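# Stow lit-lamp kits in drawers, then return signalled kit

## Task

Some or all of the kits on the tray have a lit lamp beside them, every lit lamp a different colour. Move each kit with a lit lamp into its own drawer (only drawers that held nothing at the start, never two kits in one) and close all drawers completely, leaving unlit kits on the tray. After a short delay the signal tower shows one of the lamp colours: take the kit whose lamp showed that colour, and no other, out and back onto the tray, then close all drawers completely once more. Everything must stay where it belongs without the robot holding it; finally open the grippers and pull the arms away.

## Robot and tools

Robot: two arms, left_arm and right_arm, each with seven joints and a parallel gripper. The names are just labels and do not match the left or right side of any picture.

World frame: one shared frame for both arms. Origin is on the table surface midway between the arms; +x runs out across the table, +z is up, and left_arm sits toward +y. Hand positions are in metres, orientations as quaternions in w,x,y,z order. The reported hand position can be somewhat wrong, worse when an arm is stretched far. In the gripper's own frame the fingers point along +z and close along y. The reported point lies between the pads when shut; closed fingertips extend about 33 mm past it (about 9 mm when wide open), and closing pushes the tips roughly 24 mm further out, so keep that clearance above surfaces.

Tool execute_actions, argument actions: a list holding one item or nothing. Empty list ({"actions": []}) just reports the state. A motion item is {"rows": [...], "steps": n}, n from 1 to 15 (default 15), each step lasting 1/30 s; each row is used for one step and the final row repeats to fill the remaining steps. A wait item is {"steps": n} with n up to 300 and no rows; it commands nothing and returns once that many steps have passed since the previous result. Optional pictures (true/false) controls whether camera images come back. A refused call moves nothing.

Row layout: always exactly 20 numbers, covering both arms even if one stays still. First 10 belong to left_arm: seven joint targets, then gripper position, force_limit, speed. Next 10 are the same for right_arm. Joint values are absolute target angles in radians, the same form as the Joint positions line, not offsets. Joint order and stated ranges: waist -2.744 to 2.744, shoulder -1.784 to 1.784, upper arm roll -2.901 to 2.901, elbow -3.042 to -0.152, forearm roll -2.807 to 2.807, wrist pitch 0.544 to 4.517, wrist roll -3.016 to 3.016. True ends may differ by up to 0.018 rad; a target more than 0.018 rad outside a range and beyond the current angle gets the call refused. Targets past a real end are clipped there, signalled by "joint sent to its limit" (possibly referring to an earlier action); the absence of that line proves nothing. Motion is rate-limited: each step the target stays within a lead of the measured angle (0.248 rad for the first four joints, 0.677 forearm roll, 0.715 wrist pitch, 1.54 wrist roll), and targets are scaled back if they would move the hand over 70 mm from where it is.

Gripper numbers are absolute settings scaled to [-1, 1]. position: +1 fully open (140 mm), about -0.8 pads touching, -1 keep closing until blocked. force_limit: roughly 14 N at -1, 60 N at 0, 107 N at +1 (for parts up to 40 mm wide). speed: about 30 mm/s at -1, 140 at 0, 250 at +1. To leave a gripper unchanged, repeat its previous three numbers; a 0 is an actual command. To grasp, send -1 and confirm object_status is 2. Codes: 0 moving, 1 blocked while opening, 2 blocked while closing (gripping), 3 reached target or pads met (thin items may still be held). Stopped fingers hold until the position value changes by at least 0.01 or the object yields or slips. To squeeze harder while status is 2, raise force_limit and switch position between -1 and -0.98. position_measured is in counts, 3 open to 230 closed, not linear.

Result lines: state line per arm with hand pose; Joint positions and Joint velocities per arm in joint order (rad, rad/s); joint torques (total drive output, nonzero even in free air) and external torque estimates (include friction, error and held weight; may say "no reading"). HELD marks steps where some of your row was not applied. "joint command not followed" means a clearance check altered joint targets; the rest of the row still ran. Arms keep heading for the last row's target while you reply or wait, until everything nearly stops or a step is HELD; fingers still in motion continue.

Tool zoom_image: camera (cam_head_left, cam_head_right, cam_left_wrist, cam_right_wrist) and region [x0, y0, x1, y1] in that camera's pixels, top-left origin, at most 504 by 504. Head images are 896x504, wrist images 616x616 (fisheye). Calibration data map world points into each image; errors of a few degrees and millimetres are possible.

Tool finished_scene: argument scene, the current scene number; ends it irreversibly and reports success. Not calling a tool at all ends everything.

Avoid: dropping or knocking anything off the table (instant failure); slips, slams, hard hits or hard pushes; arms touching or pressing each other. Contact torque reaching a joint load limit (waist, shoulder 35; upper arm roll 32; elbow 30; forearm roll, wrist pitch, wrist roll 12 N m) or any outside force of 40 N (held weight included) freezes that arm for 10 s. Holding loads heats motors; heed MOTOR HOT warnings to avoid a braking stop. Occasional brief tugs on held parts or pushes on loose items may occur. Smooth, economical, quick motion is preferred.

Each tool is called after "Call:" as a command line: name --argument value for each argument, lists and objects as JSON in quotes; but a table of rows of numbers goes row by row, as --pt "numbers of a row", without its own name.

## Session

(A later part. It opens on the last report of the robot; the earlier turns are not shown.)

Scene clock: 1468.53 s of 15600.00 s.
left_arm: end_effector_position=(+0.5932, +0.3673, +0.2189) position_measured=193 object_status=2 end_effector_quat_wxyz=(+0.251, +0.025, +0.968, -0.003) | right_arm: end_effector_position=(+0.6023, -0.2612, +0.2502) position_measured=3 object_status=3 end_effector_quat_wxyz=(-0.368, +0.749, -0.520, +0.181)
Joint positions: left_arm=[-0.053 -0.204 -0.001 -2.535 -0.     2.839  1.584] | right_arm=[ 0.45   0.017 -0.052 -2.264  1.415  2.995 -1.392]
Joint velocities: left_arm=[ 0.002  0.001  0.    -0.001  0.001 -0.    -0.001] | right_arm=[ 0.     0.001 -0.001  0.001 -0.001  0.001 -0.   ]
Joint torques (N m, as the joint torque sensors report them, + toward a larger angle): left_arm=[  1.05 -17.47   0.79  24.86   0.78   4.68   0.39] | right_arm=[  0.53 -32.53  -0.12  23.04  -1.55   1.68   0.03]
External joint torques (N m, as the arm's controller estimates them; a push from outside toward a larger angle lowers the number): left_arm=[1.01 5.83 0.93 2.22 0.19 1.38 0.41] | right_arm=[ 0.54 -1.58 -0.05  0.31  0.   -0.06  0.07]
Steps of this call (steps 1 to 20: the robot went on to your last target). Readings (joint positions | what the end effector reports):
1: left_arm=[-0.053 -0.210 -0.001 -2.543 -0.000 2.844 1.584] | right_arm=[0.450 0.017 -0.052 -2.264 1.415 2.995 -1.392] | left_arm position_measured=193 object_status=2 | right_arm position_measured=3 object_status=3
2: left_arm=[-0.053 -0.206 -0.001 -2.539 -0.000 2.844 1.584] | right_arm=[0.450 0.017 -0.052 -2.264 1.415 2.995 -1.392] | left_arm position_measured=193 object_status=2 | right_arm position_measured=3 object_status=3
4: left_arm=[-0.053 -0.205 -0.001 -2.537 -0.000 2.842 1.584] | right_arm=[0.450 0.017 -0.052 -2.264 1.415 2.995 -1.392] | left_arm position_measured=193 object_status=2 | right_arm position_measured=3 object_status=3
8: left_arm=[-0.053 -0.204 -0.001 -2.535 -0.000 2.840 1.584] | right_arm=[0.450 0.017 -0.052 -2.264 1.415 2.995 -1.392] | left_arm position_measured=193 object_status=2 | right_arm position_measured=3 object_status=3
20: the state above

Call:
execute_actions --actions '[{"rows":[[-0.052,-0.203,0,-2.539,0,2.845,1.59,0,0,0,0.45,0.017,-0.05,-2.264,1.415,2.995,-1.392,1,0,0],[-0.052,-0.203,0,-2.539,0,2.845,1.59,0,0,0,0.45,0.017,-0.05,-2.264,1.415,2.995,-1.392,1,0,0],[-0.052,-0.203,0,-2.539,0,2.845,1.59,0,0,0,0.45,0.017,-0.05,-2.264,1.415,2.995,-1.392,1,0,0],[-0.052,-0.203,0,-2.539,0,2.845,1.59,0,0,0,0.45,0.017,-0.05,-2.264,1.415,2.995,-1.392,1,0,0],[-0.052,-0.203,0,-2.539,0,2.845,1.59,0,0,0,0.45,0.017,-0.05,-2.264,1.415,2.995,-1.392,1,0,0],[-0.052,-0.203,0,-2.539,0,2.845,1.59,0,0,0,0.45,0.017,-0.05,-2.264,1.415,2.995,-1.392,1,0,0],[-0.052,-0.359,0,-2.69,0,2.841,1.59,0,0,0,0.45,0.017,-0.05,-2.264,1.415,2.995,-1.392,1,0,0],[-0.052,-0.359,0,-2.69,0,2.841,1.59,0,0,0,0.45,0.017,-0.05,-2.264,1.415,2.995,-1.392,1,0,0],[-0.052,-0.359,0,-2.69,0,2.841,1.59,0,0,0,0.45,0.017,-0.05,-2.264,1.415,2.995,-1.392,1,0,0],[-0.052,-0.359,0,-2.69,0,2.841,1.59,0,0,0,0.45,0.017,-0.05,-2.264,1.415,2.995,-1.392,1,0,0],[-0.052,-0.359,0,-2.69,0,2.841,1.59,0,0,0,0.45,0.017,-0.05,-2.264,1.415,2.995,-1.392,1,0,0],[0.376,-0.359,0,-2.69,0,2.841,2.065,0,0,0,0.45,0.017,-0.05,-2.264,1.415,2.995,-1.392,1,0,0]],"steps":15}]' --pictures false

Call:
execute_actions --actions '[{"steps":15}]' --pictures false

Call:
execute_actions --actions '[{"rows":[[0.376,-0.041,0,-2.5445,0,3.014,2.065,0,0,0,0.45,0.017,-0.05,-2.264,1.415,2.995,-1.392,1,0,0]],"steps":15}]' --pictures false

Call:
execute_actions --actions '[{"steps":30}]'

Scene clock: 1507.77 s of 15600.00 s.
left_arm: end_effector_position=(+0.5456, +0.4403, +0.2198) position_measured=129 object_status=0 end_effector_quat_wxyz=(+0.252, +0.006, +0.967, +0.027) | right_arm: end_effector_position=(+0.6023, -0.2612, +0.2502) position_measured=3 object_status=3 end_effector_quat_wxyz=(-0.368, +0.749, -0.520, +0.181)
Joint positions: left_arm=[ 0.087 -0.349 -0.01  -2.678  0.002  2.841  1.673] | right_arm=[ 0.45   0.017 -0.052 -2.264  1.415  2.995 -1.392]
Joint velocities: left_arm=[ 1.108 -0.028  0.097 -0.039 -0.     0.001  0.6  ] | right_arm=[-0.001  0.001  0.    -0.001 -0.    -0.001 -0.001]
Joint torques (N m, as the joint torque sensors report them, + toward a larger angle): left_arm=[ -3.19 -19.11  -2.18  21.27   0.65   3.47   0.59] | right_arm=[  0.24 -32.71  -0.12  22.77  -1.6    1.66   0.07]
External joint torques (N m, as the arm's controller estimates them; a push from outside toward a larger angle lowers the number): left_arm=[ 1.04 -0.81  1.16 -0.98  0.11  0.25  0.61] | right_arm=[ 0.27 -1.93 -0.02  0.19 -0.07 -0.07  0.11]
Steps of this call (steps 1 to 15: the robot went on to your last target; steps 16 to 90: nothing new was sent; then 35.73 s passed at rest; steps 91 to 105: all 15 steps of this action). Readings (joint positions | what the end effector reports):
91: left_arm=[-0.053 -0.205 -0.001 -2.536 -0.000 2.838 1.584] | right_arm=[0.450 0.017 -0.052 -2.264 1.415 2.995 -1.392] | left_arm position_measured=193 object_status=0 | right_arm position_measured=3 object_status=3
92: left_arm=[-0.053 -0.205 -0.001 -2.536 -0.000 2.839 1.584] | right_arm=[0.450 0.017 -0.052 -2.264 1.415 2.995 -1.392] | left_arm position_measured=192 object_status=0 | right_arm position_measured=3 object_status=3
94: left_arm=[-0.053 -0.205 -0.001 -2.537 -0.000 2.839 1.584] | right_arm=[0.450 0.017 -0.052 -2.264 1.415 2.995 -1.392] | left_arm position_measured=172 object_status=0 | right_arm position_measured=3 object_status=3
98: left_arm=[-0.053 -0.279 -0.001 -2.616 0.000 2.841 1.584] | right_arm=[0.450 0.017 -0.052 -2.264 1.415 2.995 -1.392] | left_arm position_measured=141 object_status=0 | right_arm position_measured=3 object_status=3
105: the state above

Scene clock: 1508.27 s of 15600.00 s.
left_arm: end_effector_position=(+0.5040, +0.5936, +0.2178) position_measured=129 object_status=3 end_effector_quat_wxyz=(+0.233, +0.003, +0.968, +0.096) | right_arm: end_effector_position=(+0.6023, -0.2612, +0.2502) position_measured=3 object_status=3 end_effector_quat_wxyz=(-0.368, +0.749, -0.520, +0.181)
Joint positions: left_arm=[ 0.373 -0.357  0.003 -2.688  0.001  2.841  1.968] | right_arm=[ 0.45   0.017 -0.052 -2.264  1.415  2.995 -1.392]
Joint velocities: left_arm=[ 0.002 -0.001 -0.009  0.001 -0.     0.     0.3  ] | right_arm=[ 0.002 -0.001  0.     0.     0.     0.    -0.   ]
Joint torques (N m, as the joint torque sensors report them, + toward a larger angle): left_arm=[  0.85 -18.75  -0.96  21.58   0.67   3.47   0.45] | right_arm=[  0.33 -32.72  -0.14  23.    -1.58   1.63   0.01]
External joint torques (N m, as the arm's controller estimates them; a push from outside toward a larger angle lowers the number): left_arm=[ 0.86 -0.86 -0.59 -1.12  0.06  0.18  0.45] | right_arm=[ 0.19 -1.86 -0.22  0.38 -0.05 -0.08  0.05]
Steps of this call (steps 1 to 15: the robot went on to your last target). Readings (joint positions | what the end effector reports):
1: left_arm=[0.127 -0.350 -0.009 -2.679 0.002 2.841 1.693] | right_arm=[0.450 0.017 -0.052 -2.264 1.415 2.995 -1.392] | left_arm position_measured=129 object_status=3 | right_arm position_measured=3 object_status=3
2: left_arm=[0.167 -0.351 -0.008 -2.680 0.002 2.841 1.712] | right_arm=[0.450 0.017 -0.052 -2.264 1.415 2.995 -1.392] | left_arm position_measured=129 object_status=3 | right_arm position_measured=3 object_status=3
4: left_arm=[0.247 -0.352 -0.005 -2.682 0.002 2.841 1.758] | right_arm=[0.450 0.017 -0.052 -2.264 1.415 2.995 -1.392] | left_arm position_measured=129 object_status=3 | right_arm position_measured=3 object_status=3
8: left_arm=[0.356 -0.356 0.005 -2.687 0.001 2.841 1.863] | right_arm=[0.450 0.017 -0.052 -2.264 1.415 2.995 -1.392] | left_arm position_measured=129 object_status=3 | right_arm position_measured=3 object_status=3
15: the state above

Scene clock: 1508.77 s of 15600.00 s.
left_arm: end_effector_position=(+0.5584, +0.6160, +0.1543) position_measured=129 object_status=3 end_effector_quat_wxyz=(+0.223, +0.039, +0.969, +0.102) | right_arm: end_effector_position=(+0.6023, -0.2612, +0.2502) position_measured=3 object_status=3 end_effector_quat_wxyz=(-0.368, +0.749, -0.520, +0.181)
Joint positions: left_arm=[ 0.374 -0.042  0.002 -2.546  0.     3.     2.041] | right_arm=[ 0.45   0.017 -0.052 -2.264  1.415  2.995 -1.392]
Joint velocities: left_arm=[-0.001 -0.    -0.     0.007  0.001  0.058  0.058] | right_arm=[-0.002 -0.    -0.001 -0.     0.001  0.001 -0.001]
Joint torques (N m, as the joint torque sensors report them, + toward a larger angle): left_arm=[  0.84 -26.21  -0.41  21.11   0.76   3.97   0.51] | right_arm=[  0.24 -32.91  -0.09  23.11  -1.53   1.65  -0.01]
External joint torques (N m, as the arm's controller estimates them; a push from outside toward a larger angle lowers the number): left_arm=[ 0.83  0.44 -0.37  0.85  0.26  0.76  0.51] | right_arm=[ 0.42 -2.06  0.15  0.49 -0.01 -0.1   0.03]
Steps of this call (steps 1 to 15: all 15 steps of this action). Readings (joint positions | what the end effector reports):
1: left_arm=[0.373 -0.312 0.003 -2.654 0.000 2.866 1.977] | right_arm=[0.450 0.017 -0.052 -2.264 1.415 2.995 -1.392] | left_arm position_measured=129 object_status=3 | right_arm position_measured=3 object_status=3
2: left_arm=[0.374 -0.240 0.003 -2.608 0.000 2.896 1.985] | right_arm=[0.450 0.017 -0.052 -2.264 1.415 2.995 -1.392] | left_arm position_measured=129 object_status=3 | right_arm position_measured=3 object_status=3
4: left_arm=[0.374 -0.125 0.003 -2.566 0.000 2.935 1.999] | right_arm=[0.450 0.017 -0.052 -2.264 1.415 2.995 -1.392] | left_arm position_measured=129 object_status=3 | right_arm position_measured=3 object_status=3
8: left_arm=[0.374 -0.046 0.002 -2.557 0.000 2.972 2.020] | right_arm=[0.450 0.017 -0.052 -2.264 1.415 2.995 -1.392] | left_arm position_measured=129 object_status=3 | right_arm position_measured=3 object_status=3
15: the state above

Scene clock: 1509.77 s of 15600.00 s.
left_arm: end_effector_position=(+0.5606, +0.6169, +0.1566) position_measured=129 object_status=3 end_effector_quat_wxyz=(+0.226, +0.047, +0.967, +0.106) | right_arm: end_effector_position=(+0.6023, -0.2612, +0.2502) position_measured=3 object_status=3 end_effector_quat_wxyz=(-0.368, +0.749, -0.520, +0.181)
Joint positions: left_arm=[ 0.374 -0.042  0.002 -2.546  0.     3.01   2.058] | right_arm=[ 0.45   0.017 -0.052 -2.264  1.415  2.995 -1.392]
Joint velocities: left_arm=[-0.001 -0.    -0.    -0.002  0.    -0.     0.002] | right_arm=[ 0.    -0.    -0.001  0.001  0.001  0.001 -0.002]
Joint torques (N m, as the joint torque sensors report them, + toward a larger angle): left_arm=[  0.26 -26.62  -1.32  20.88   0.75   4.07   0.47] | right_arm=[ -0.06 -33.21   0.    23.08  -1.55   1.69   0.07]
External joint torques (N m, as the arm's controller estimates them; a push from outside toward a larger angle lowers the number): left_arm=[ 0.31  0.31 -1.23  0.29  0.24  0.79  0.47] | right_arm=[ 0.02 -2.26  0.14  0.38 -0.02 -0.05  0.11]
Steps of this call (steps 1 to 30: the robot went on to your last target). Readings (joint positions | what the end effector reports):
1: left_arm=[0.374 -0.042 0.002 -2.546 0.000 3.002 2.042] | right_arm=[0.450 0.017 -0.052 -2.264 1.415 2.995 -1.392] | left_arm position_measured=129 object_status=3 | right_arm position_measured=3 object_status=3
2: left_arm=[0.374 -0.042 0.002 -2.546 0.000 3.004 2.044] | right_arm=[0.450 0.017 -0.052 -2.264 1.415 2.995 -1.392] | left_arm position_measured=129 object_status=3 | right_arm position_measured=3 object_status=3
4: left_arm=[0.374 -0.042 0.002 -2.546 0.000 3.006 2.047] | right_arm=[0.450 0.017 -0.052 -2.264 1.415 2.995 -1.392] | left_arm position_measured=129 object_status=3 | right_arm position_measured=3 object_status=3
8: left_arm=[0.374 -0.042 0.002 -2.546 0.000 3.008 2.051] | right_arm=[0.450 0.017 -0.052 -2.264 1.415 2.995 -1.392] | left_arm position_measured=129 object_status=3 | right_arm position_measured=3 object_status=3
30: the state above
All arms were judged still, so your last target was given up. Only a new action makes them travel on or press farther. Fingers that are still opening or closing keep moving.
camera_calibration (this result's frames):
cam_left_wrist: T_world_to_cam=[[0.208893, 0.94742, 0.242403, -0.731345], [0.610451, -0.319975, 0.724545, -0.245177], [0.764012, -0.00337698, -0.645194, -0.134532], [0, 0, 0, 1]] pos_world=[0.405225, 0.613986, 0.268123]
cam_right_wrist: T_world_to_cam=[[-0.65673, -0.191784, -0.729332, 0.525087], [-0.61165, 0.701176, 0.366383, 0.451181], [0.441124, 0.68671, -0.577788, 0.234477], [0, 0, 0, 1]] pos_world=[0.517372, -0.376672, 0.353136]

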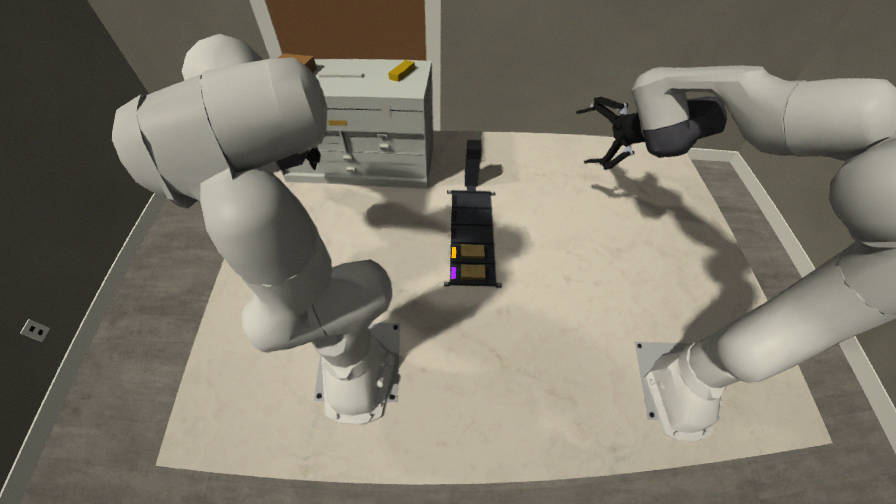

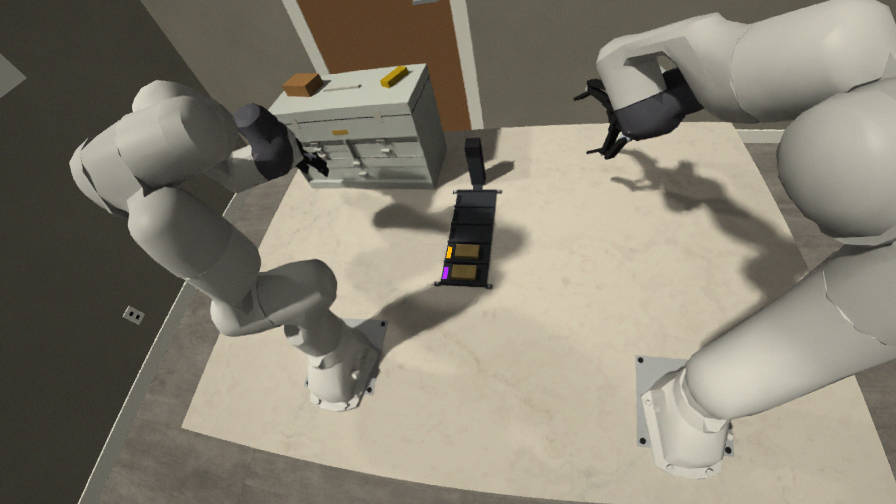

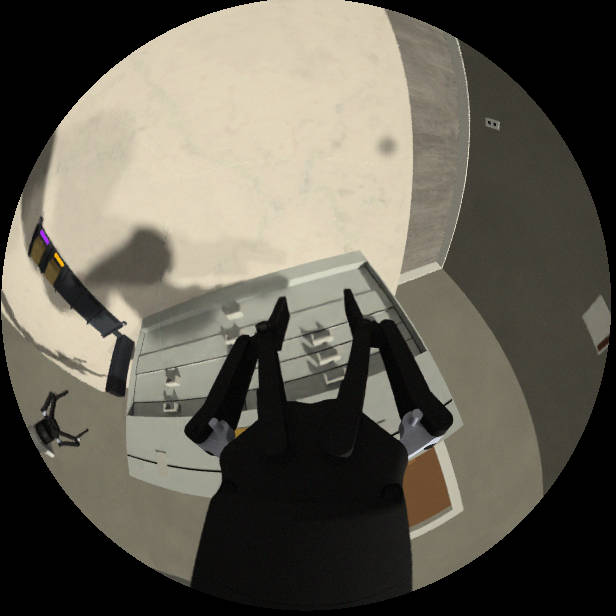

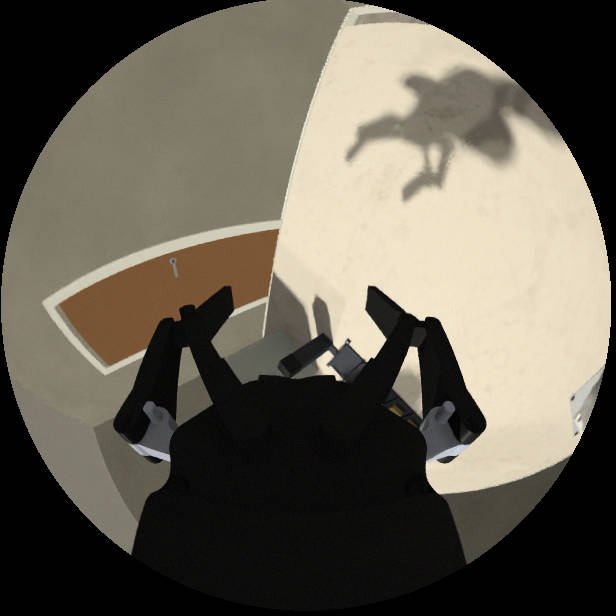

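Call:
execute_actions --actions '[{"rows":[[0.37,-0.129,0,-2.4536,0,2.835,2.059,0,0,0,0.45,0.017,-0.05,-2.264,1.415,2.995,-1.392,1,0,0]],"steps":15}]' --pictures false

Call:
execute_actions --actions '[{"steps":25}]' --pictures false

Call:
execute_actions --actions '[{"rows":[[0.363,-0.103,0,-2.4235,0,2.831,2.05,0,0,0,0.45,0.017,-0.05,-2.264,1.415,2.995,-1.392,1,0,0],[0.363,-0.103,0,-2.4235,0,2.831,2.05,0,0,0,0.45,0.017,-0.05,-2.264,1.415,2.995,-1.392,1,0,0],[0.363,-0.103,0,-2.4235,0,2.831,2.05,0,0,0,0.45,0.017,-0.05,-2.264,1.415,2.995,-1.392,1,0,0],[0.357,-0.077,0,-2.3934,0,2.827,2.04,0,0,0,0.45,0.017,-0.05,-2.264,1.415,2.995,-1.392,1,0,0],[0.357,-0.077,0,-2.3934,0,2.827,2.04,0,0,0,0.45,0.017,-0.05,-2.264,1.415,2.995,-1.392,1,0,0],[0.357,-0.077,0,-2.3934,0,2.827,2.04,0,0,0,0.45,0.017,-0.05,-2.264,1.415,2.995,-1.392,1,0,0],[0.3505,-0.0506,0,-2.3633,0,2.823,2.038,0,0,0,0.45,0.017,-0.05,-2.264,1.415,2.995,-1.392,1,0,0]],"steps":15}]' --pictures false

Call:
execute_actions --actions '[{"steps":15}]'

Scene clock: 1568.23 s of 15600.00 s.
left_arm: end_effector_position=(+0.5779, +0.6236, +0.2245) position_measured=129 object_status=3 end_effector_quat_wxyz=(+0.236, +0.047, +0.964, +0.110) | right_arm: end_effector_position=(+0.6023, -0.2612, +0.2502) position_measured=3 object_status=3 end_effector_quat_wxyz=(-0.368, +0.749, -0.520, +0.181)
Joint positions: left_arm=[ 0.373 -0.131  0.002 -2.452  0.     2.849  2.058] | right_arm=[ 0.45   0.017 -0.052 -2.264  1.415  2.995 -1.392]
Joint velocities: left_arm=[-0.001 -0.001  0.    -0.001 -0.    -0.056 -0.   ] | right_arm=[ 0.     0.002  0.001 -0.002  0.    -0.     0.   ]
Joint torques (N m, as the joint torque sensors report them, + toward a larger angle): left_arm=[ -2.4  -24.57  -1.04  21.18   0.86   2.75   0.16] | right_arm=[  0.11 -32.68   0.13  23.55  -1.53   1.61   0.02]
External joint torques (N m, as the arm's controller estimates them; a push from outside toward a larger angle lowers the number): left_arm=[-2.42  1.48 -0.93 -1.65  0.24 -0.57  0.16] | right_arm=[ 0.04 -1.88  0.11  0.97  0.   -0.1   0.06]
Steps of this call (steps 1 to 90: nothing new was sent; then 54.97 s passed at rest; steps 91 to 105: all 15 steps of this action). Readings (joint positions | what the end effector reports):
91: left_arm=[0.373 -0.051 0.002 -2.533 0.000 2.976 2.058] | right_arm=[0.450 0.017 -0.052 -2.264 1.415 2.995 -1.392] | left_arm position_measured=129 object_status=3 | right_arm position_measured=3 object_status=3
92: left_arm=[0.373 -0.070 0.002 -2.512 0.000 2.949 2.058] | right_arm=[0.450 0.017 -0.052 -2.264 1.415 2.995 -1.392] | left_arm position_measured=129 object_status=3 | right_arm position_measured=3 object_status=3
94: left_arm=[0.373 -0.108 0.002 -2.474 0.000 2.915 2.058] | right_arm=[0.450 0.017 -0.052 -2.264 1.415 2.995 -1.392] | left_arm position_measured=129 object_status=3 | right_arm position_measured=3 object_status=3
98: left_arm=[0.373 -0.132 0.002 -2.452 0.000 2.878 2.058] | right_arm=[0.450 0.017 -0.052 -2.264 1.415 2.995 -1.392] | left_arm position_measured=129 object_status=3 | right_arm position_measured=3 object_status=3
105: the state above

Scene clock: 1569.07 s of 15600.00 s.
left_arm: end_effector_position=(+0.5759, +0.6228, +0.2223) position_measured=129 object_status=3 end_effector_quat_wxyz=(+0.232, +0.047, +0.966, +0.109) | right_arm: end_effector_position=(+0.6023, -0.2612, +0.2502) position_measured=3 object_status=3 end_effector_quat_wxyz=(-0.368, +0.749, -0.520, +0.181)
Joint positions: left_arm=[ 0.373 -0.131  0.002 -2.452  0.     2.839  2.058] | right_arm=[ 0.45   0.017 -0.052 -2.264  1.415  2.995 -1.392]
Joint velocities: left_arm=[-0.     0.002  0.     0.    -0.001 -0.001  0.002] | right_arm=[ 0.    -0.001  0.001 -0.001  0.     0.     0.   ]
Joint torques (N m, as the joint torque sensors report them, + toward a larger angle): left_arm=[ -2.29 -24.31  -1.38  21.64   0.75   2.83   0.15] | right_arm=[  0.09 -32.49  -0.26  23.23  -1.56   1.64   0.03]
External joint torques (N m, as the arm's controller estimates them; a push from outside toward a larger angle lowers the number): left_arm=[-2.32  1.56 -1.28 -1.08  0.13 -0.46  0.15] | right_arm=[ 0.02 -1.58 -0.27  0.55 -0.02 -0.08  0.07]
Steps of this call (steps 1 to 15: the robot went on to your last target; steps 16 to 25: nothing new was sent). Readings (joint positions | what the end effector reports):
1: left_arm=[0.373 -0.131 0.002 -2.452 0.000 2.847 2.058] | right_arm=[0.450 0.017 -0.052 -2.264 1.415 2.995 -1.392] | left_arm position_measured=129 object_status=3 | right_arm position_measured=3 object_status=3
2: left_arm=[0.373 -0.131 0.002 -2.452 0.000 2.845 2.058] | right_arm=[0.450 0.017 -0.052 -2.264 1.415 2.995 -1.392] | left_arm position_measured=129 object_status=3 | right_arm position_measured=3 object_status=3
4: left_arm=[0.373 -0.131 0.002 -2.452 0.000 2.843 2.058] | right_arm=[0.450 0.017 -0.052 -2.264 1.415 2.995 -1.392] | left_arm position_measured=129 object_status=3 | right_arm position_measured=3 object_status=3
8: left_arm=[0.373 -0.131 0.002 -2.452 0.000 2.841 2.058] | right_arm=[0.450 0.017 -0.052 -2.264 1.415 2.995 -1.392] | left_arm position_measured=129 object_status=3 | right_arm position_measured=3 object_status=3
25: the state above
All arms were judged still, so your last target was given up. Only a new action makes them travel on or press farther. Fingers that are still opening or closing keep moving.

Scene clock: 1569.57 s of 15600.00 s.
left_arm: end_effector_position=(+0.6050, +0.6208, +0.2205) position_measured=129 object_status=3 end_effector_quat_wxyz=(+0.232, +0.052, +0.966, +0.105) | right_arm: end_effector_position=(+0.6023, -0.2612, +0.2502) position_measured=3 object_status=3 end_effector_quat_wxyz=(-0.368, +0.749, -0.520, +0.181)
Joint positions: left_arm=[ 0.353 -0.053  0.002 -2.366  0.     2.829  2.049] | right_arm=[ 0.45   0.017 -0.052 -2.264  1.415  2.995 -1.392]
Joint velocities: left_arm=[ 0.     0.007  0.     0.012 -0.    -0.008 -0.011] | right_arm=[ 0.001 -0.001  0.001  0.001  0.002  0.     0.001]
Joint torques (N m, as the joint torque sensors report them, + toward a larger angle): left_arm=[ -2.38 -28.46  -1.37  23.85   0.89   2.71  -0.31] | right_arm=[  0.24 -32.5   -0.44  23.44  -1.62   1.67   0.  ]
External joint torques (N m, as the arm's controller estimates them; a push from outside toward a larger angle lowers the number): left_arm=[-2.46  0.46 -1.39  1.06  0.27 -0.58 -0.31] | right_arm=[ 0.17 -1.47 -0.44  0.69 -0.07 -0.06  0.04]
Steps of this call (steps 1 to 15: all 15 steps of this action). Readings (joint positions | what the end effector reports):
1: left_arm=[0.372 -0.125 0.002 -2.446 0.000 2.838 2.058] | right_arm=[0.450 0.017 -0.052 -2.264 1.415 2.995 -1.392] | left_arm position_measured=129 object_status=3 | right_arm position_measured=3 object_status=3
2: left_arm=[0.370 -0.118 0.002 -2.438 0.000 2.838 2.058] | right_arm=[0.450 0.017 -0.052 -2.264 1.415 2.995 -1.392] | left_arm position_measured=129 object_status=3 | right_arm position_measured=3 object_status=3
4: left_arm=[0.366 -0.105 0.002 -2.423 0.000 2.836 2.057] | right_arm=[0.450 0.017 -0.052 -2.264 1.415 2.995 -1.392] | left_arm position_measured=129 object_status=3 | right_arm position_measured=3 object_status=3
8: left_arm=[0.358 -0.070 0.002 -2.384 0.000 2.832 2.053] | right_arm=[0.450 0.017 -0.052 -2.264 1.415 2.995 -1.392] | left_arm position_measured=129 object_status=3 | right_arm position_measured=3 object_status=3
15: the state above

Scene clock: 1570.07 s of 15600.00 s.
left_arm: end_effector_position=(+0.6051, +0.6209, +0.2206) position_measured=129 object_status=3 end_effector_quat_wxyz=(+0.232, +0.051, +0.966, +0.104) | right_arm: end_effector_position=(+0.6023, -0.2612, +0.2502) position_measured=3 object_status=3 end_effector_quat_wxyz=(-0.368, +0.749, -0.520, +0.181)
Joint positions: left_arm=[ 0.353 -0.053  0.002 -2.365  0.     2.827  2.045] | right_arm=[ 0.45   0.017 -0.052 -2.264  1.415  2.995 -1.392]
Joint velocities: left_arm=[ 0.001  0.     0.001  0.    -0.001 -0.    -0.003] | right_arm=[-0.001  0.    -0.001  0.002  0.    -0.    -0.   ]
Joint torques (N m, as the joint torque sensors report them, + toward a larger angle): left_arm=[ -1.87 -26.46  -0.47  23.2    0.84   2.76  -0.26] | right_arm=[  0.05 -32.77  -0.07  22.87  -1.54   1.63   0.  ]
External joint torques (N m, as the arm's controller estimates them; a push from outside toward a larger angle lowers the number): left_arm=[-1.93  2.36 -0.48  0.34  0.22 -0.54 -0.26] | right_arm=[ 0.15 -1.81  0.08  0.13 -0.01 -0.11  0.04]
Steps of this call (steps 1 to 15: the robot went on to your last target). Readings (joint positions | what the end effector reports):
1: left_arm=[0.353 -0.053 0.002 -2.366 0.000 2.828 2.048] | right_arm=[0.450 0.017 -0.052 -2.264 1.415 2.995 -1.392] | left_arm position_measured=129 object_status=3 | right_arm position_measured=3 object_status=3
2: left_arm=[0.353 -0.053 0.002 -2.365 0.000 2.828 2.048] | right_arm=[0.450 0.017 -0.052 -2.264 1.415 2.995 -1.392] | left_arm position_measured=129 object_status=3 | right_arm position_measured=3 object_status=3
4: left_arm=[0.353 -0.053 0.002 -2.365 0.000 2.828 2.047] | right_arm=[0.450 0.017 -0.052 -2.264 1.415 2.995 -1.392] | left_arm position_measured=129 object_status=3 | right_arm position_measured=3 object_status=3
8: left_arm=[0.353 -0.053 0.002 -2.365 0.000 2.828 2.046] | right_arm=[0.450 0.017 -0.052 -2.264 1.415 2.995 -1.392] | left_arm position_measured=129 object_status=3 | right_arm position_measured=3 object_status=3
15: the state above
All arms were judged still, so your last target was given up. Only a new action makes them travel on or press farther. Fingers that are still opening or closing keep moving.
camera_calibration (this result's frames):
cam_left_wrist: T_world_to_cam=[[0.21596, 0.945707, 0.242899, -0.763213], [0.599108, -0.32478, 0.731839, -0.30923], [0.770994, -0.0125251, -0.63672, -0.127697], [0, 0, 0, 1]] pos_world=[0.448539, 0.619745, 0.330383]
cam_right_wrist: T_world_to_cam=[[-0.65673, -0.191784, -0.729332, 0.525087], [-0.61165, 0.701176, 0.366383, 0.451181], [0.441124, 0.68671, -0.577787, 0.234477], [0, 0, 0, 1]] pos_world=[0.517372, -0.376672, 0.353136]

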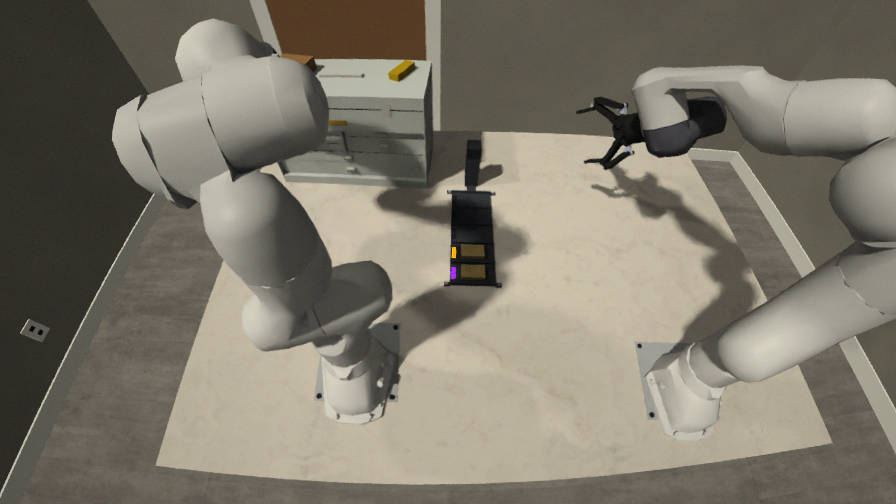

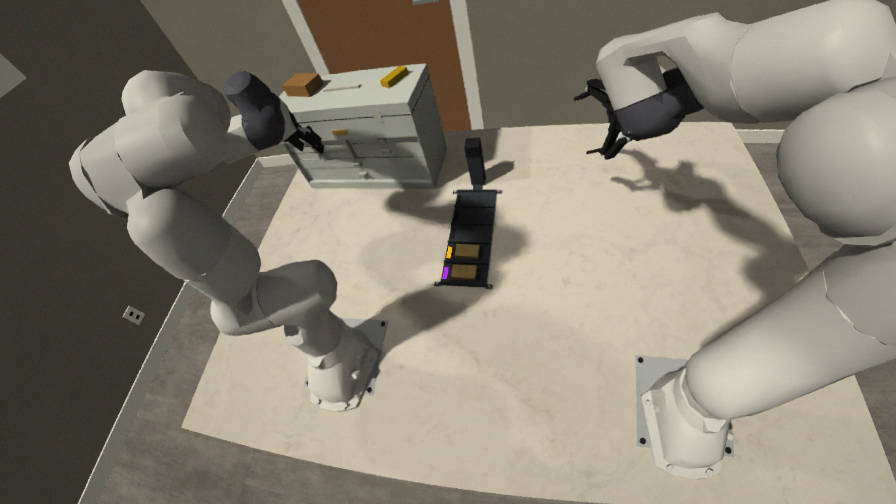

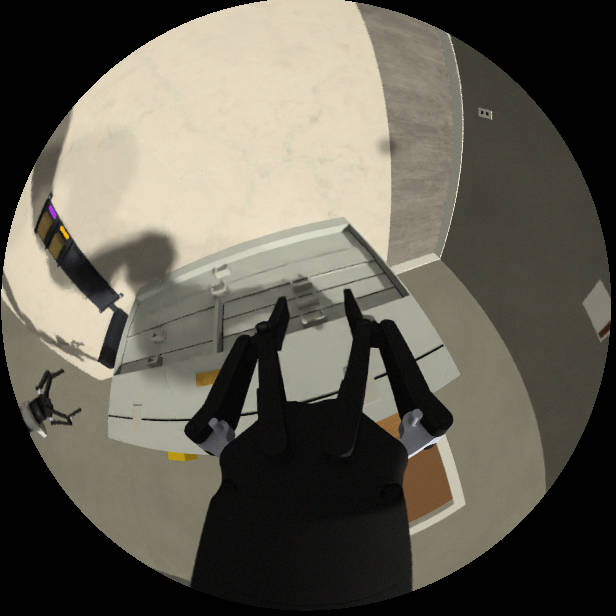

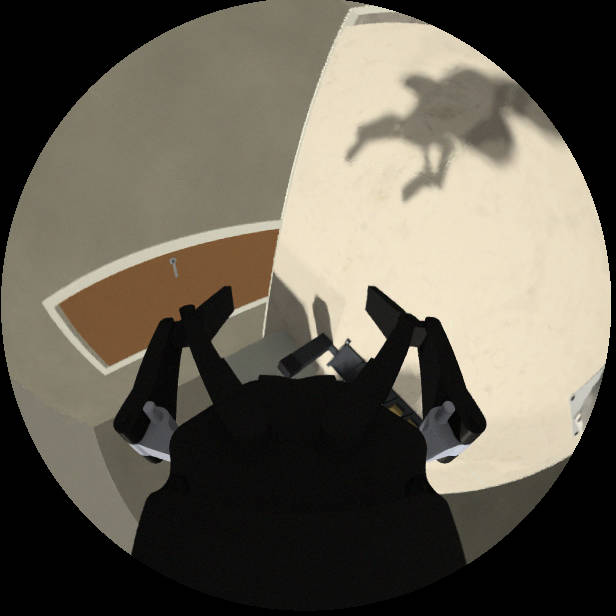

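Call:
execute_actions --actions '[{"rows":[[0.343,-0.0506,0,-2.3633,0,2.823,2.038,0,0,0,0.45,0.017,-0.05,-2.264,1.415,2.995,-1.392,1,0,0],[0.343,-0.0506,0,-2.3633,0,2.823,2.038,0,0,0,0.45,0.017,-0.05,-2.264,1.415,2.995,-1.392,1,0,0],[0.343,-0.0506,0,-2.3633,0,2.823,2.038,0,0,0,0.45,0.017,-0.05,-2.264,1.415,2.995,-1.392,1,0,0],[0.343,-0.0506,0,-2.3633,0,2.823,2.038,0,0,0,0.45,0.017,-0.05,-2.264,1.415,2.995,-1.392,1,0,0],[0.343,-0.0506,0,-2.3633,0,2.823,2.038,0,0,0,0.45,0.017,-0.05,-2.264,1.415,2.995,-1.392,1,0,0],[0.343,-0.0506,0,-2.3633,0,2.823,2.038,-1,0,-0.5,0.45,0.017,-0.05,-2.264,1.415,2.995,-1.392,1,0,0]],"steps":15}]' --pictures false

Call:
execute_actions --actions '[{"steps":20}]' --pictures false

Scene clock: 1580.97 s of 15600.00 s.
left_arm: end_effector_position=(+0.6066, +0.6164, +0.2202) position_measured=169 object_status=0 end_effector_quat_wxyz=(+0.232, +0.054, +0.966, +0.103) | right_arm: end_effector_position=(+0.6023, -0.2612, +0.2502) position_measured=3 object_status=3 end_effector_quat_wxyz=(-0.368, +0.749, -0.520, +0.181)
Joint positions: left_arm=[ 0.346 -0.052  0.002 -2.365  0.     2.826  2.044] | right_arm=[ 0.45   0.017 -0.052 -2.264  1.415  2.995 -1.392]
Joint velocities: left_arm=[-0.001  0.001 -0.001  0.001  0.001  0.     0.   ] | right_arm=[-0.002  0.001  0.001  0.    -0.001 -0.001  0.001]
Joint torques (N m, as the joint torque sensors report them, + toward a larger angle): left_arm=[ -1.89 -27.77  -0.93  23.34   0.9    2.89  -0.21] | right_arm=[  0.17 -32.68  -0.27  23.24  -1.53   1.67  -0.01]
External joint torques (N m, as the arm's controller estimates them; a push from outside toward a larger angle lowers the number): left_arm=[-1.88  0.93 -0.87  0.5   0.27 -0.4  -0.21] | right_arm=[ 0.28 -1.82 -0.11  0.61 -0.01 -0.07  0.04]
Steps of this call (steps 1 to 90: nothing new was sent; then 7.40 s passed at rest; steps 91 to 105: all 15 steps of this action). Readings (joint positions | what the end effector reports):
91: left_arm=[0.352 -0.053 0.002 -2.365 0.000 2.827 2.045] | right_arm=[0.450 0.017 -0.052 -2.264 1.415 2.995 -1.392] | left_arm position_measured=129 object_status=3 | right_arm position_measured=3 object_status=3
92: left_arm=[0.350 -0.053 0.002 -2.365 0.000 2.827 2.045] | right_arm=[0.450 0.017 -0.052 -2.264 1.415 2.995 -1.392] | left_arm position_measured=129 object_status=3 | right_arm position_measured=3 object_status=3
94: left_arm=[0.349 -0.052 0.002 -2.365 0.000 2.826 2.044] | right_arm=[0.450 0.017 -0.052 -2.264 1.415 2.995 -1.392] | left_arm position_measured=129 object_status=3 | right_arm position_measured=3 object_status=3
98: left_arm=[0.348 -0.052 0.002 -2.365 0.000 2.826 2.044] | right_arm=[0.450 0.017 -0.052 -2.264 1.415 2.995 -1.392] | left_arm position_measured=137 object_status=0 | right_arm position_measured=3 object_status=3
105: the state above

Scene clock: 1581.63 s of 15600.00 s.
left_arm: end_effector_position=(+0.6068, +0.6156, +0.2202) position_measured=193 object_status=2 end_effector_quat_wxyz=(+0.232, +0.054, +0.966, +0.103) | right_arm: end_effector_position=(+0.6023, -0.2612, +0.2502) position_measured=3 object_status=3 end_effector_quat_wxyz=(-0.368, +0.749, -0.520, +0.181)
Joint positions: left_arm=[ 0.345 -0.052  0.001 -2.364  0.     2.825  2.044] | right_arm=[ 0.45   0.017 -0.052 -2.264  1.415  2.995 -1.392]
Joint velocities: left_arm=[ 0.    -0.002  0.001 -0.     0.001  0.001 -0.001] | right_arm=[-0.001 -0.    -0.     0.     0.001  0.    -0.   ]
Joint torques (N m, as the joint torque sensors report them, + toward a larger angle): left_arm=[ -2.08 -26.73  -1.    22.99   0.76   3.14  -0.28] | right_arm=[  0.45 -32.84  -0.38  22.97  -1.55   1.63   0.  ]
External joint torques (N m, as the arm's controller estimates them; a push from outside toward a larger angle lowers the number): left_arm=[-2.05  2.2  -0.92  0.08  0.13 -0.17 -0.28] | right_arm=[ 0.56 -1.94 -0.22  0.31 -0.03 -0.11  0.04]
Steps of this call (steps 1 to 15: the robot went on to your last target; steps 16 to 20: nothing new was sent). Readings (joint positions | what the end effector reports):
1: left_arm=[0.346 -0.052 0.002 -2.365 0.000 2.826 2.044] | right_arm=[0.450 0.017 -0.052 -2.264 1.415 2.995 -1.392] | left_arm position_measured=174 object_status=0 | right_arm position_measured=3 object_status=3
2: left_arm=[0.346 -0.052 0.002 -2.365 0.000 2.826 2.044] | right_arm=[0.450 0.017 -0.052 -2.264 1.415 2.995 -1.392] | left_arm position_measured=179 object_status=0 | right_arm position_measured=3 object_status=3
4: left_arm=[0.345 -0.052 0.001 -2.364 0.000 2.825 2.044] | right_arm=[0.450 0.017 -0.052 -2.264 1.415 2.995 -1.392] | left_arm position_measured=188 object_status=0 | right_arm position_measured=3 object_status=3
8: left_arm=[0.345 -0.052 0.001 -2.364 0.000 2.825 2.044] | right_arm=[0.450 0.017 -0.052 -2.264 1.415 2.995 -1.392] | left_arm position_measured=193 object_status=0 | right_arm position_measured=3 object_status=3
20: the state above
All arms were judged still, so your last target was given up. Only a new action makes them travel on or press farther. Fingers that are still opening or closing keep moving.

Call:
execute_actions --actions '[{"rows":[[0.3528,-0.0764,0,-2.3939,0,2.83,2.06,-1,0,-0.5,0.45,0.017,-0.05,-2.264,1.415,2.995,-1.392,1,0,0],[0.3528,-0.0764,0,-2.3939,0,2.832,2.064,-1,0,-0.5,0.45,0.017,-0.05,-2.264,1.415,2.995,-1.392,1,0,0],[0.3591,-0.1025,0,-2.424,0,2.834,2.068,-1,0,-0.5,0.45,0.017,-0.05,-2.264,1.415,2.995,-1.392,1,0,0],[0.3591,-0.1025,0,-2.424,0,2.836,2.072,-1,0,-0.5,0.45,0.017,-0.05,-2.264,1.415,2.995,-1.392,1,0,0],[0.3657,-0.1287,0,-2.4536,0,2.838,2.076,-1,0,-0.5,0.45,0.017,-0.05,-2.264,1.415,2.995,-1.392,1,0,0],[0.3657,-0.1287,0,-2.4536,0,2.839,2.08,-1,0,-0.5,0.45,0.017,-0.05,-2.264,1.415,2.995,-1.392,1,0,0],[0.3725,-0.1551,0,-2.4828,0,2.84,2.084,-1,0,-0.5,0.45,0.017,-0.05,-2.264,1.415,2.995,-1.392,1,0,0],[0.3725,-0.1551,0,-2.4828,0,2.841,2.088,-1,0,-0.5,0.45,0.017,-0.05,-2.264,1.415,2.995,-1.392,1,0,0],[0.3795,-0.1817,0,-2.5116,0,2.842,2.092,-1,0,-0.5,0.45,0.017,-0.05,-2.264,1.415,2.995,-1.392,1,0,0],[0.3795,-0.1817,0,-2.5116,0,2.842,2.096,-1,0,-0.5,0.45,0.017,-0.05,-2.264,1.415,2.995,-1.392,1,0,0],[0.3867,-0.2086,0,-2.5399,0,2.842,2.1,-1,0,-0.5,0.45,0.017,-0.05,-2.264,1.415,2.995,-1.392,1,0,0],[0.3867,-0.2086,0,-2.5399,0,2.842,2.104,-1,0,-0.5,0.45,0.017,-0.05,-2.264,1.415,2.995,-1.392,1,0,0],[0.3941,-0.2358,0,-2.5679,0,2.842,2.108,-1,0,-0.5,0.45,0.017,-0.05,-2.264,1.415,2.995,-1.392,1,0,0],[0.3941,-0.2358,0,-2.5679,0,2.842,2.112,-1,0,-0.5,0.45,0.017,-0.05,-2.264,1.415,2.995,-1.392,1,0,0],[0.4018,-0.2634,0,-2.5955,0,2.841,2.116,-1,0,-0.5,0.45,0.017,-0.05,-2.264,1.415,2.995,-1.392,1,0,0]],"steps":15}]' --pictures false

Call:
execute_actions --actions '[{"rows":[[0.4018,-0.2634,0,-2.5955,0,2.841,2.12,-1,0,-0.5,0.45,0.017,-0.05,-2.264,1.415,2.995,-1.392,1,0,0],[0.4097,-0.2913,0,-2.6227,0,2.84,2.125,-1,0,-0.5,0.45,0.017,-0.05,-2.264,1.415,2.995,-1.392,1,0,0],[0.4097,-0.2913,0,-2.6227,0,2.839,2.13,-1,0,-0.5,0.45,0.017,-0.05,-2.264,1.415,2.995,-1.392,1,0,0],[0.4179,-0.3196,0,-2.6496,0,2.8376,2.135,-1,0,-0.5,0.45,0.017,-0.05,-2.264,1.415,2.995,-1.392,1,0,0],[0.4179,-0.3196,0,-2.6496,0,2.836,2.14,-1,0,-0.5,0.45,0.017,-0.05,-2.264,1.415,2.995,-1.392,1,0,0],[0.4264,-0.3484,0,-2.676,0,2.8345,2.145,-1,0,-0.5,0.45,0.017,-0.05,-2.264,1.415,2.995,-1.392,1,0,0],[0.4264,-0.3484,0,-2.676,0,2.8325,2.15,-1,0,-0.5,0.45,0.017,-0.05,-2.264,1.415,2.995,-1.392,1,0,0],[0.4352,-0.3776,0,-2.7021,0,2.8304,2.155,-1,0,-0.5,0.45,0.017,-0.05,-2.264,1.415,2.995,-1.392,1,0,0],[0.4352,-0.3776,0,-2.7021,0,2.828,2.16,-1,0,-0.5,0.45,0.017,-0.05,-2.264,1.415,2.995,-1.392,1,0,0],[0.4443,-0.4074,0,-2.7278,0,2.8254,2.163,-1,0,-0.5,0.45,0.017,-0.05,-2.264,1.415,2.995,-1.392,1,0,0],[0.4443,-0.4074,0,-2.7278,0,2.8254,2.165,-1,0,-0.5,0.45,0.017,-0.05,-2.264,1.415,2.995,-1.392,1,0,0],[0.4536,-0.4377,0,-2.7531,0,2.8254,2.165,-1,0,-0.5,0.45,0.017,-0.05,-2.264,1.415,2.995,-1.392,1,0,0]],"steps":15}]' --pictures false

Call:
execute_actions --actions '[{"steps":20}]'

Scene clock: 1636.00 s of 15600.00 s.
left_arm: end_effector_position=(+0.5409, +0.6189, +0.2212) position_measured=193 object_status=2 end_effector_quat_wxyz=(+0.228, +0.049, +0.966, +0.112) | right_arm: end_effector_position=(+0.6023, -0.2612, +0.2502) position_measured=3 object_status=3 end_effector_quat_wxyz=(-0.368, +0.749, -0.520, +0.181)
Joint positions: left_arm=[ 0.391 -0.227  0.001 -2.555  0.     2.841  2.079] | right_arm=[ 0.45   0.017 -0.052 -2.264  1.415  2.995 -1.392]
Joint velocities: left_arm=[ 0.14  -0.456  0.    -0.46  -0.     0.002  0.096] | right_arm=[-0.     0.     0.     0.001 -0.     0.001 -0.001]
Joint torques (N m, as the joint torque sensors report them, + toward a larger angle): left_arm=[ -2.25 -22.37  -0.33  21.38   0.79   3.23   0.53] | right_arm=[  0.54 -32.41   0.08  23.28  -1.54   1.59   0.05]
External joint torques (N m, as the arm's controller estimates them; a push from outside toward a larger angle lowers the number): left_arm=[-2.18 -1.1  -1.89 -3.43  0.4  -0.53  0.54] | right_arm=[ 0.59 -1.57  0.18  0.62  0.   -0.14  0.09]
Steps of this call (steps 1 to 90: nothing new was sent; then 50.87 s passed at rest; steps 91 to 105: all 15 steps of this action). Readings (joint positions | what the end effector reports):
91: left_arm=[0.346 -0.057 0.001 -2.370 0.000 2.827 2.044] | right_arm=[0.450 0.017 -0.052 -2.264 1.415 2.995 -1.392] | left_arm position_measured=193 object_status=2 | right_arm position_measured=3 object_status=3
92: left_arm=[0.348 -0.063 0.001 -2.377 0.000 2.827 2.046] | right_arm=[0.450 0.017 -0.052 -2.264 1.415 2.995 -1.392] | left_arm position_measured=193 object_status=2 | right_arm position_measured=3 object_status=3
94: left_arm=[0.353 -0.083 0.001 -2.400 0.000 2.830 2.049] | right_arm=[0.450 0.017 -0.052 -2.264 1.415 2.995 -1.392] | left_arm position_measured=193 object_status=2 | right_arm position_measured=3 object_status=3
98: left_arm=[0.366 -0.133 0.001 -2.456 0.000 2.835 2.058] | right_arm=[0.450 0.017 -0.052 -2.264 1.415 2.995 -1.392] | left_arm position_measured=193 object_status=2 | right_arm position_measured=3 object_status=3
105: the state above

Scene clock: 1636.50 s of 15600.00 s.
left_arm: end_effector_position=(+0.4723, +0.6221, +0.2224) position_measured=193 object_status=2 end_effector_quat_wxyz=(+0.223, +0.048, +0.965, +0.126) | right_arm: end_effector_position=(+0.6023, -0.2612, +0.2502) position_measured=3 object_status=3 end_effector_quat_wxyz=(-0.368, +0.749, -0.520, +0.181)
Joint positions: left_arm=[ 0.449 -0.427  0.001 -2.742  0.     2.834  2.134] | right_arm=[ 0.45   0.017 -0.052 -2.264  1.415  2.995 -1.392]
Joint velocities: left_arm=[ 0.043 -0.139 -0.001 -0.118 -0.001 -0.013  0.071] | right_arm=[ 0.001  0.001  0.001  0.001  0.001 -0.001 -0.   ]
Joint torques (N m, as the joint torque sensors report them, + toward a larger angle): left_arm=[ -1.3  -15.99  -0.17  20.7    0.91   2.58   0.53] | right_arm=[  0.01 -32.63  -0.01  22.92  -1.54   1.64   0.05]
External joint torques (N m, as the arm's controller estimates them; a push from outside toward a larger angle lowers the number): left_arm=[-0.73 -1.96  0.87 -2.73  0.17 -0.71  0.52] | right_arm=[-0.13 -1.79 -0.09  0.25  0.01 -0.06  0.09]
Steps of this call (steps 1 to 15: all 15 steps of this action). Readings (joint positions | what the end effector reports):
1: left_arm=[0.395 -0.240 0.001 -2.568 0.000 2.841 2.083] | right_arm=[0.450 0.017 -0.052 -2.264 1.415 2.995 -1.392] | left_arm position_measured=193 object_status=2 | right_arm position_measured=3 object_status=3
2: left_arm=[0.399 -0.254 0.001 -2.583 0.000 2.842 2.086] | right_arm=[0.450 0.017 -0.052 -2.264 1.415 2.995 -1.392] | left_arm position_measured=193 object_status=2 | right_arm position_measured=3 object_status=3
4: left_arm=[0.407 -0.282 0.001 -2.610 0.000 2.842 2.094] | right_arm=[0.450 0.017 -0.052 -2.264 1.415 2.995 -1.392] | left_arm position_measured=193 object_status=2 | right_arm position_measured=3 object_status=3
8: left_arm=[0.423 -0.339 0.001 -2.664 0.000 2.841 2.110] | right_arm=[0.450 0.017 -0.052 -2.264 1.415 2.995 -1.392] | left_arm position_measured=193 object_status=2 | right_arm position_measured=3 object_status=3
15: the state above

Scene clock: 1637.17 s of 15600.00 s.
left_arm: end_effector_position=(+0.4693, +0.6224, +0.2225) position_measured=193 object_status=2 end_effector_quat_wxyz=(+0.223, +0.054, +0.965, +0.128) | right_arm: end_effector_position=(+0.6023, -0.2612, +0.2502) position_measured=3 object_status=3 end_effector_quat_wxyz=(-0.368, +0.749, -0.520, +0.181)
Joint positions: left_arm=[ 0.453 -0.436  0.001 -2.749  0.     2.833  2.15 ] | right_arm=[ 0.45   0.017 -0.052 -2.264  1.415  2.995 -1.392]
Joint velocities: left_arm=[ 0.002 -0.002  0.001 -0.002 -0.001  0.001  0.004] | right_arm=[-0.001  0.     0.     0.001  0.002  0.    -0.   ]
Joint torques (N m, as the joint torque sensors report them, + toward a larger angle): left_arm=[ -0.05 -16.5   -0.25  20.32   0.76   2.25   0.74] | right_arm=[  0.24 -32.54  -0.17  22.96  -1.53   1.6    0.03]
External joint torques (N m, as the arm's controller estimates them; a push from outside toward a larger angle lowers the number): left_arm=[-0.09 -1.09  0.12 -2.55  0.13 -1.07  0.73] | right_arm=[ 0.24 -1.6  -0.1   0.28  0.   -0.13  0.07]
Steps of this call (steps 1 to 20: the robot went on to your last target). Readings (joint positions | what the end effector reports):
1: left_arm=[0.451 -0.430 0.001 -2.745 0.000 2.833 2.136] | right_arm=[0.450 0.017 -0.052 -2.264 1.415 2.995 -1.392] | left_arm position_measured=193 object_status=2 | right_arm position_measured=3 object_status=3
2: left_arm=[0.451 -0.432 0.001 -2.746 0.000 2.833 2.138] | right_arm=[0.450 0.017 -0.052 -2.264 1.415 2.995 -1.392] | left_arm position_measured=193 object_status=2 | right_arm position_measured=3 object_status=3
4: left_arm=[0.452 -0.434 0.001 -2.748 0.000 2.833 2.141] | right_arm=[0.450 0.017 -0.052 -2.264 1.415 2.995 -1.392] | left_arm position_measured=193 object_status=2 | right_arm position_measured=3 object_status=3
8: left_arm=[0.452 -0.436 0.001 -2.749 0.000 2.833 2.146] | right_arm=[0.450 0.017 -0.052 -2.264 1.415 2.995 -1.392] | left_arm position_measured=193 object_status=2 | right_arm position_measured=3 object_status=3
20: the state above
camera_calibration (this result's frames):
cam_left_wrist: T_world_to_cam=[[0.213517, 0.934405, 0.285129, -0.737036], [0.613795, -0.355371, 0.704959, -0.210629], [0.760044, 0.02449, -0.649411, -0.0368326], [0, 0, 0, 1]] pos_world=[0.314647, 0.614741, 0.334716]
cam_right_wrist: T_world_to_cam=[[-0.65673, -0.191784, -0.729332, 0.525087], [-0.61165, 0.701176, 0.366383, 0.451181], [0.441124, 0.68671, -0.577788, 0.234477], [0, 0, 0, 1]] pos_world=[0.517372, -0.376672, 0.353135]

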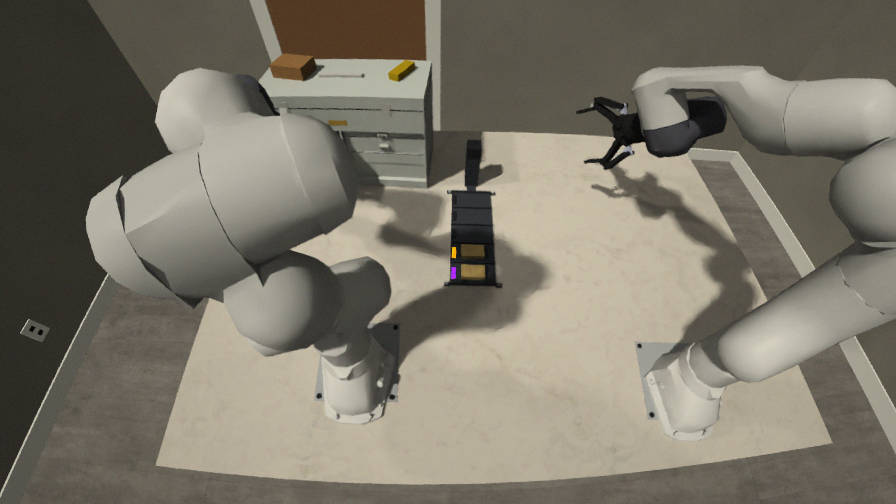

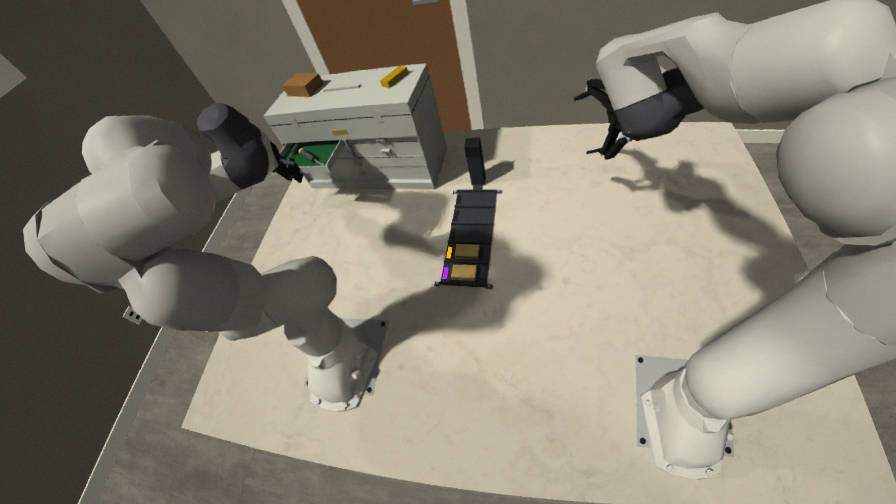

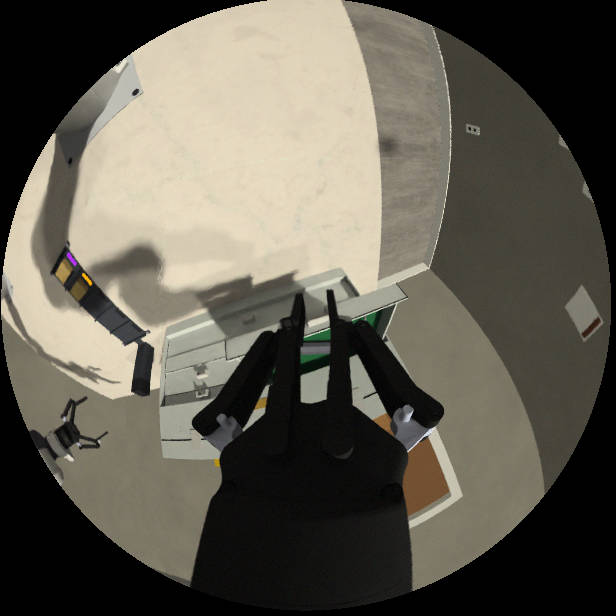

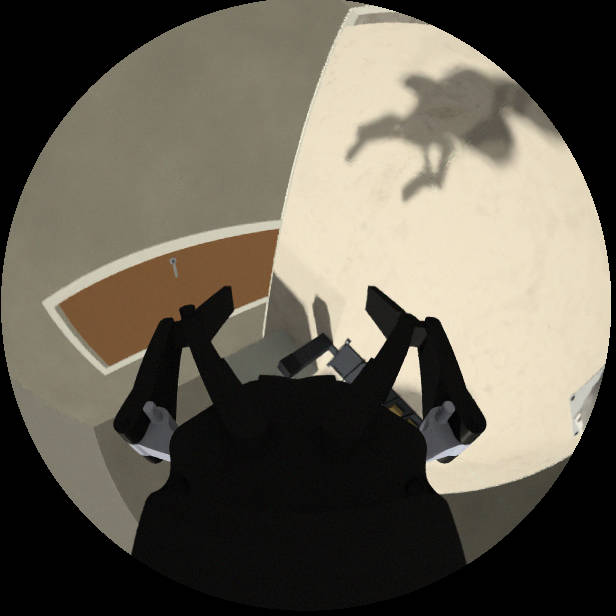

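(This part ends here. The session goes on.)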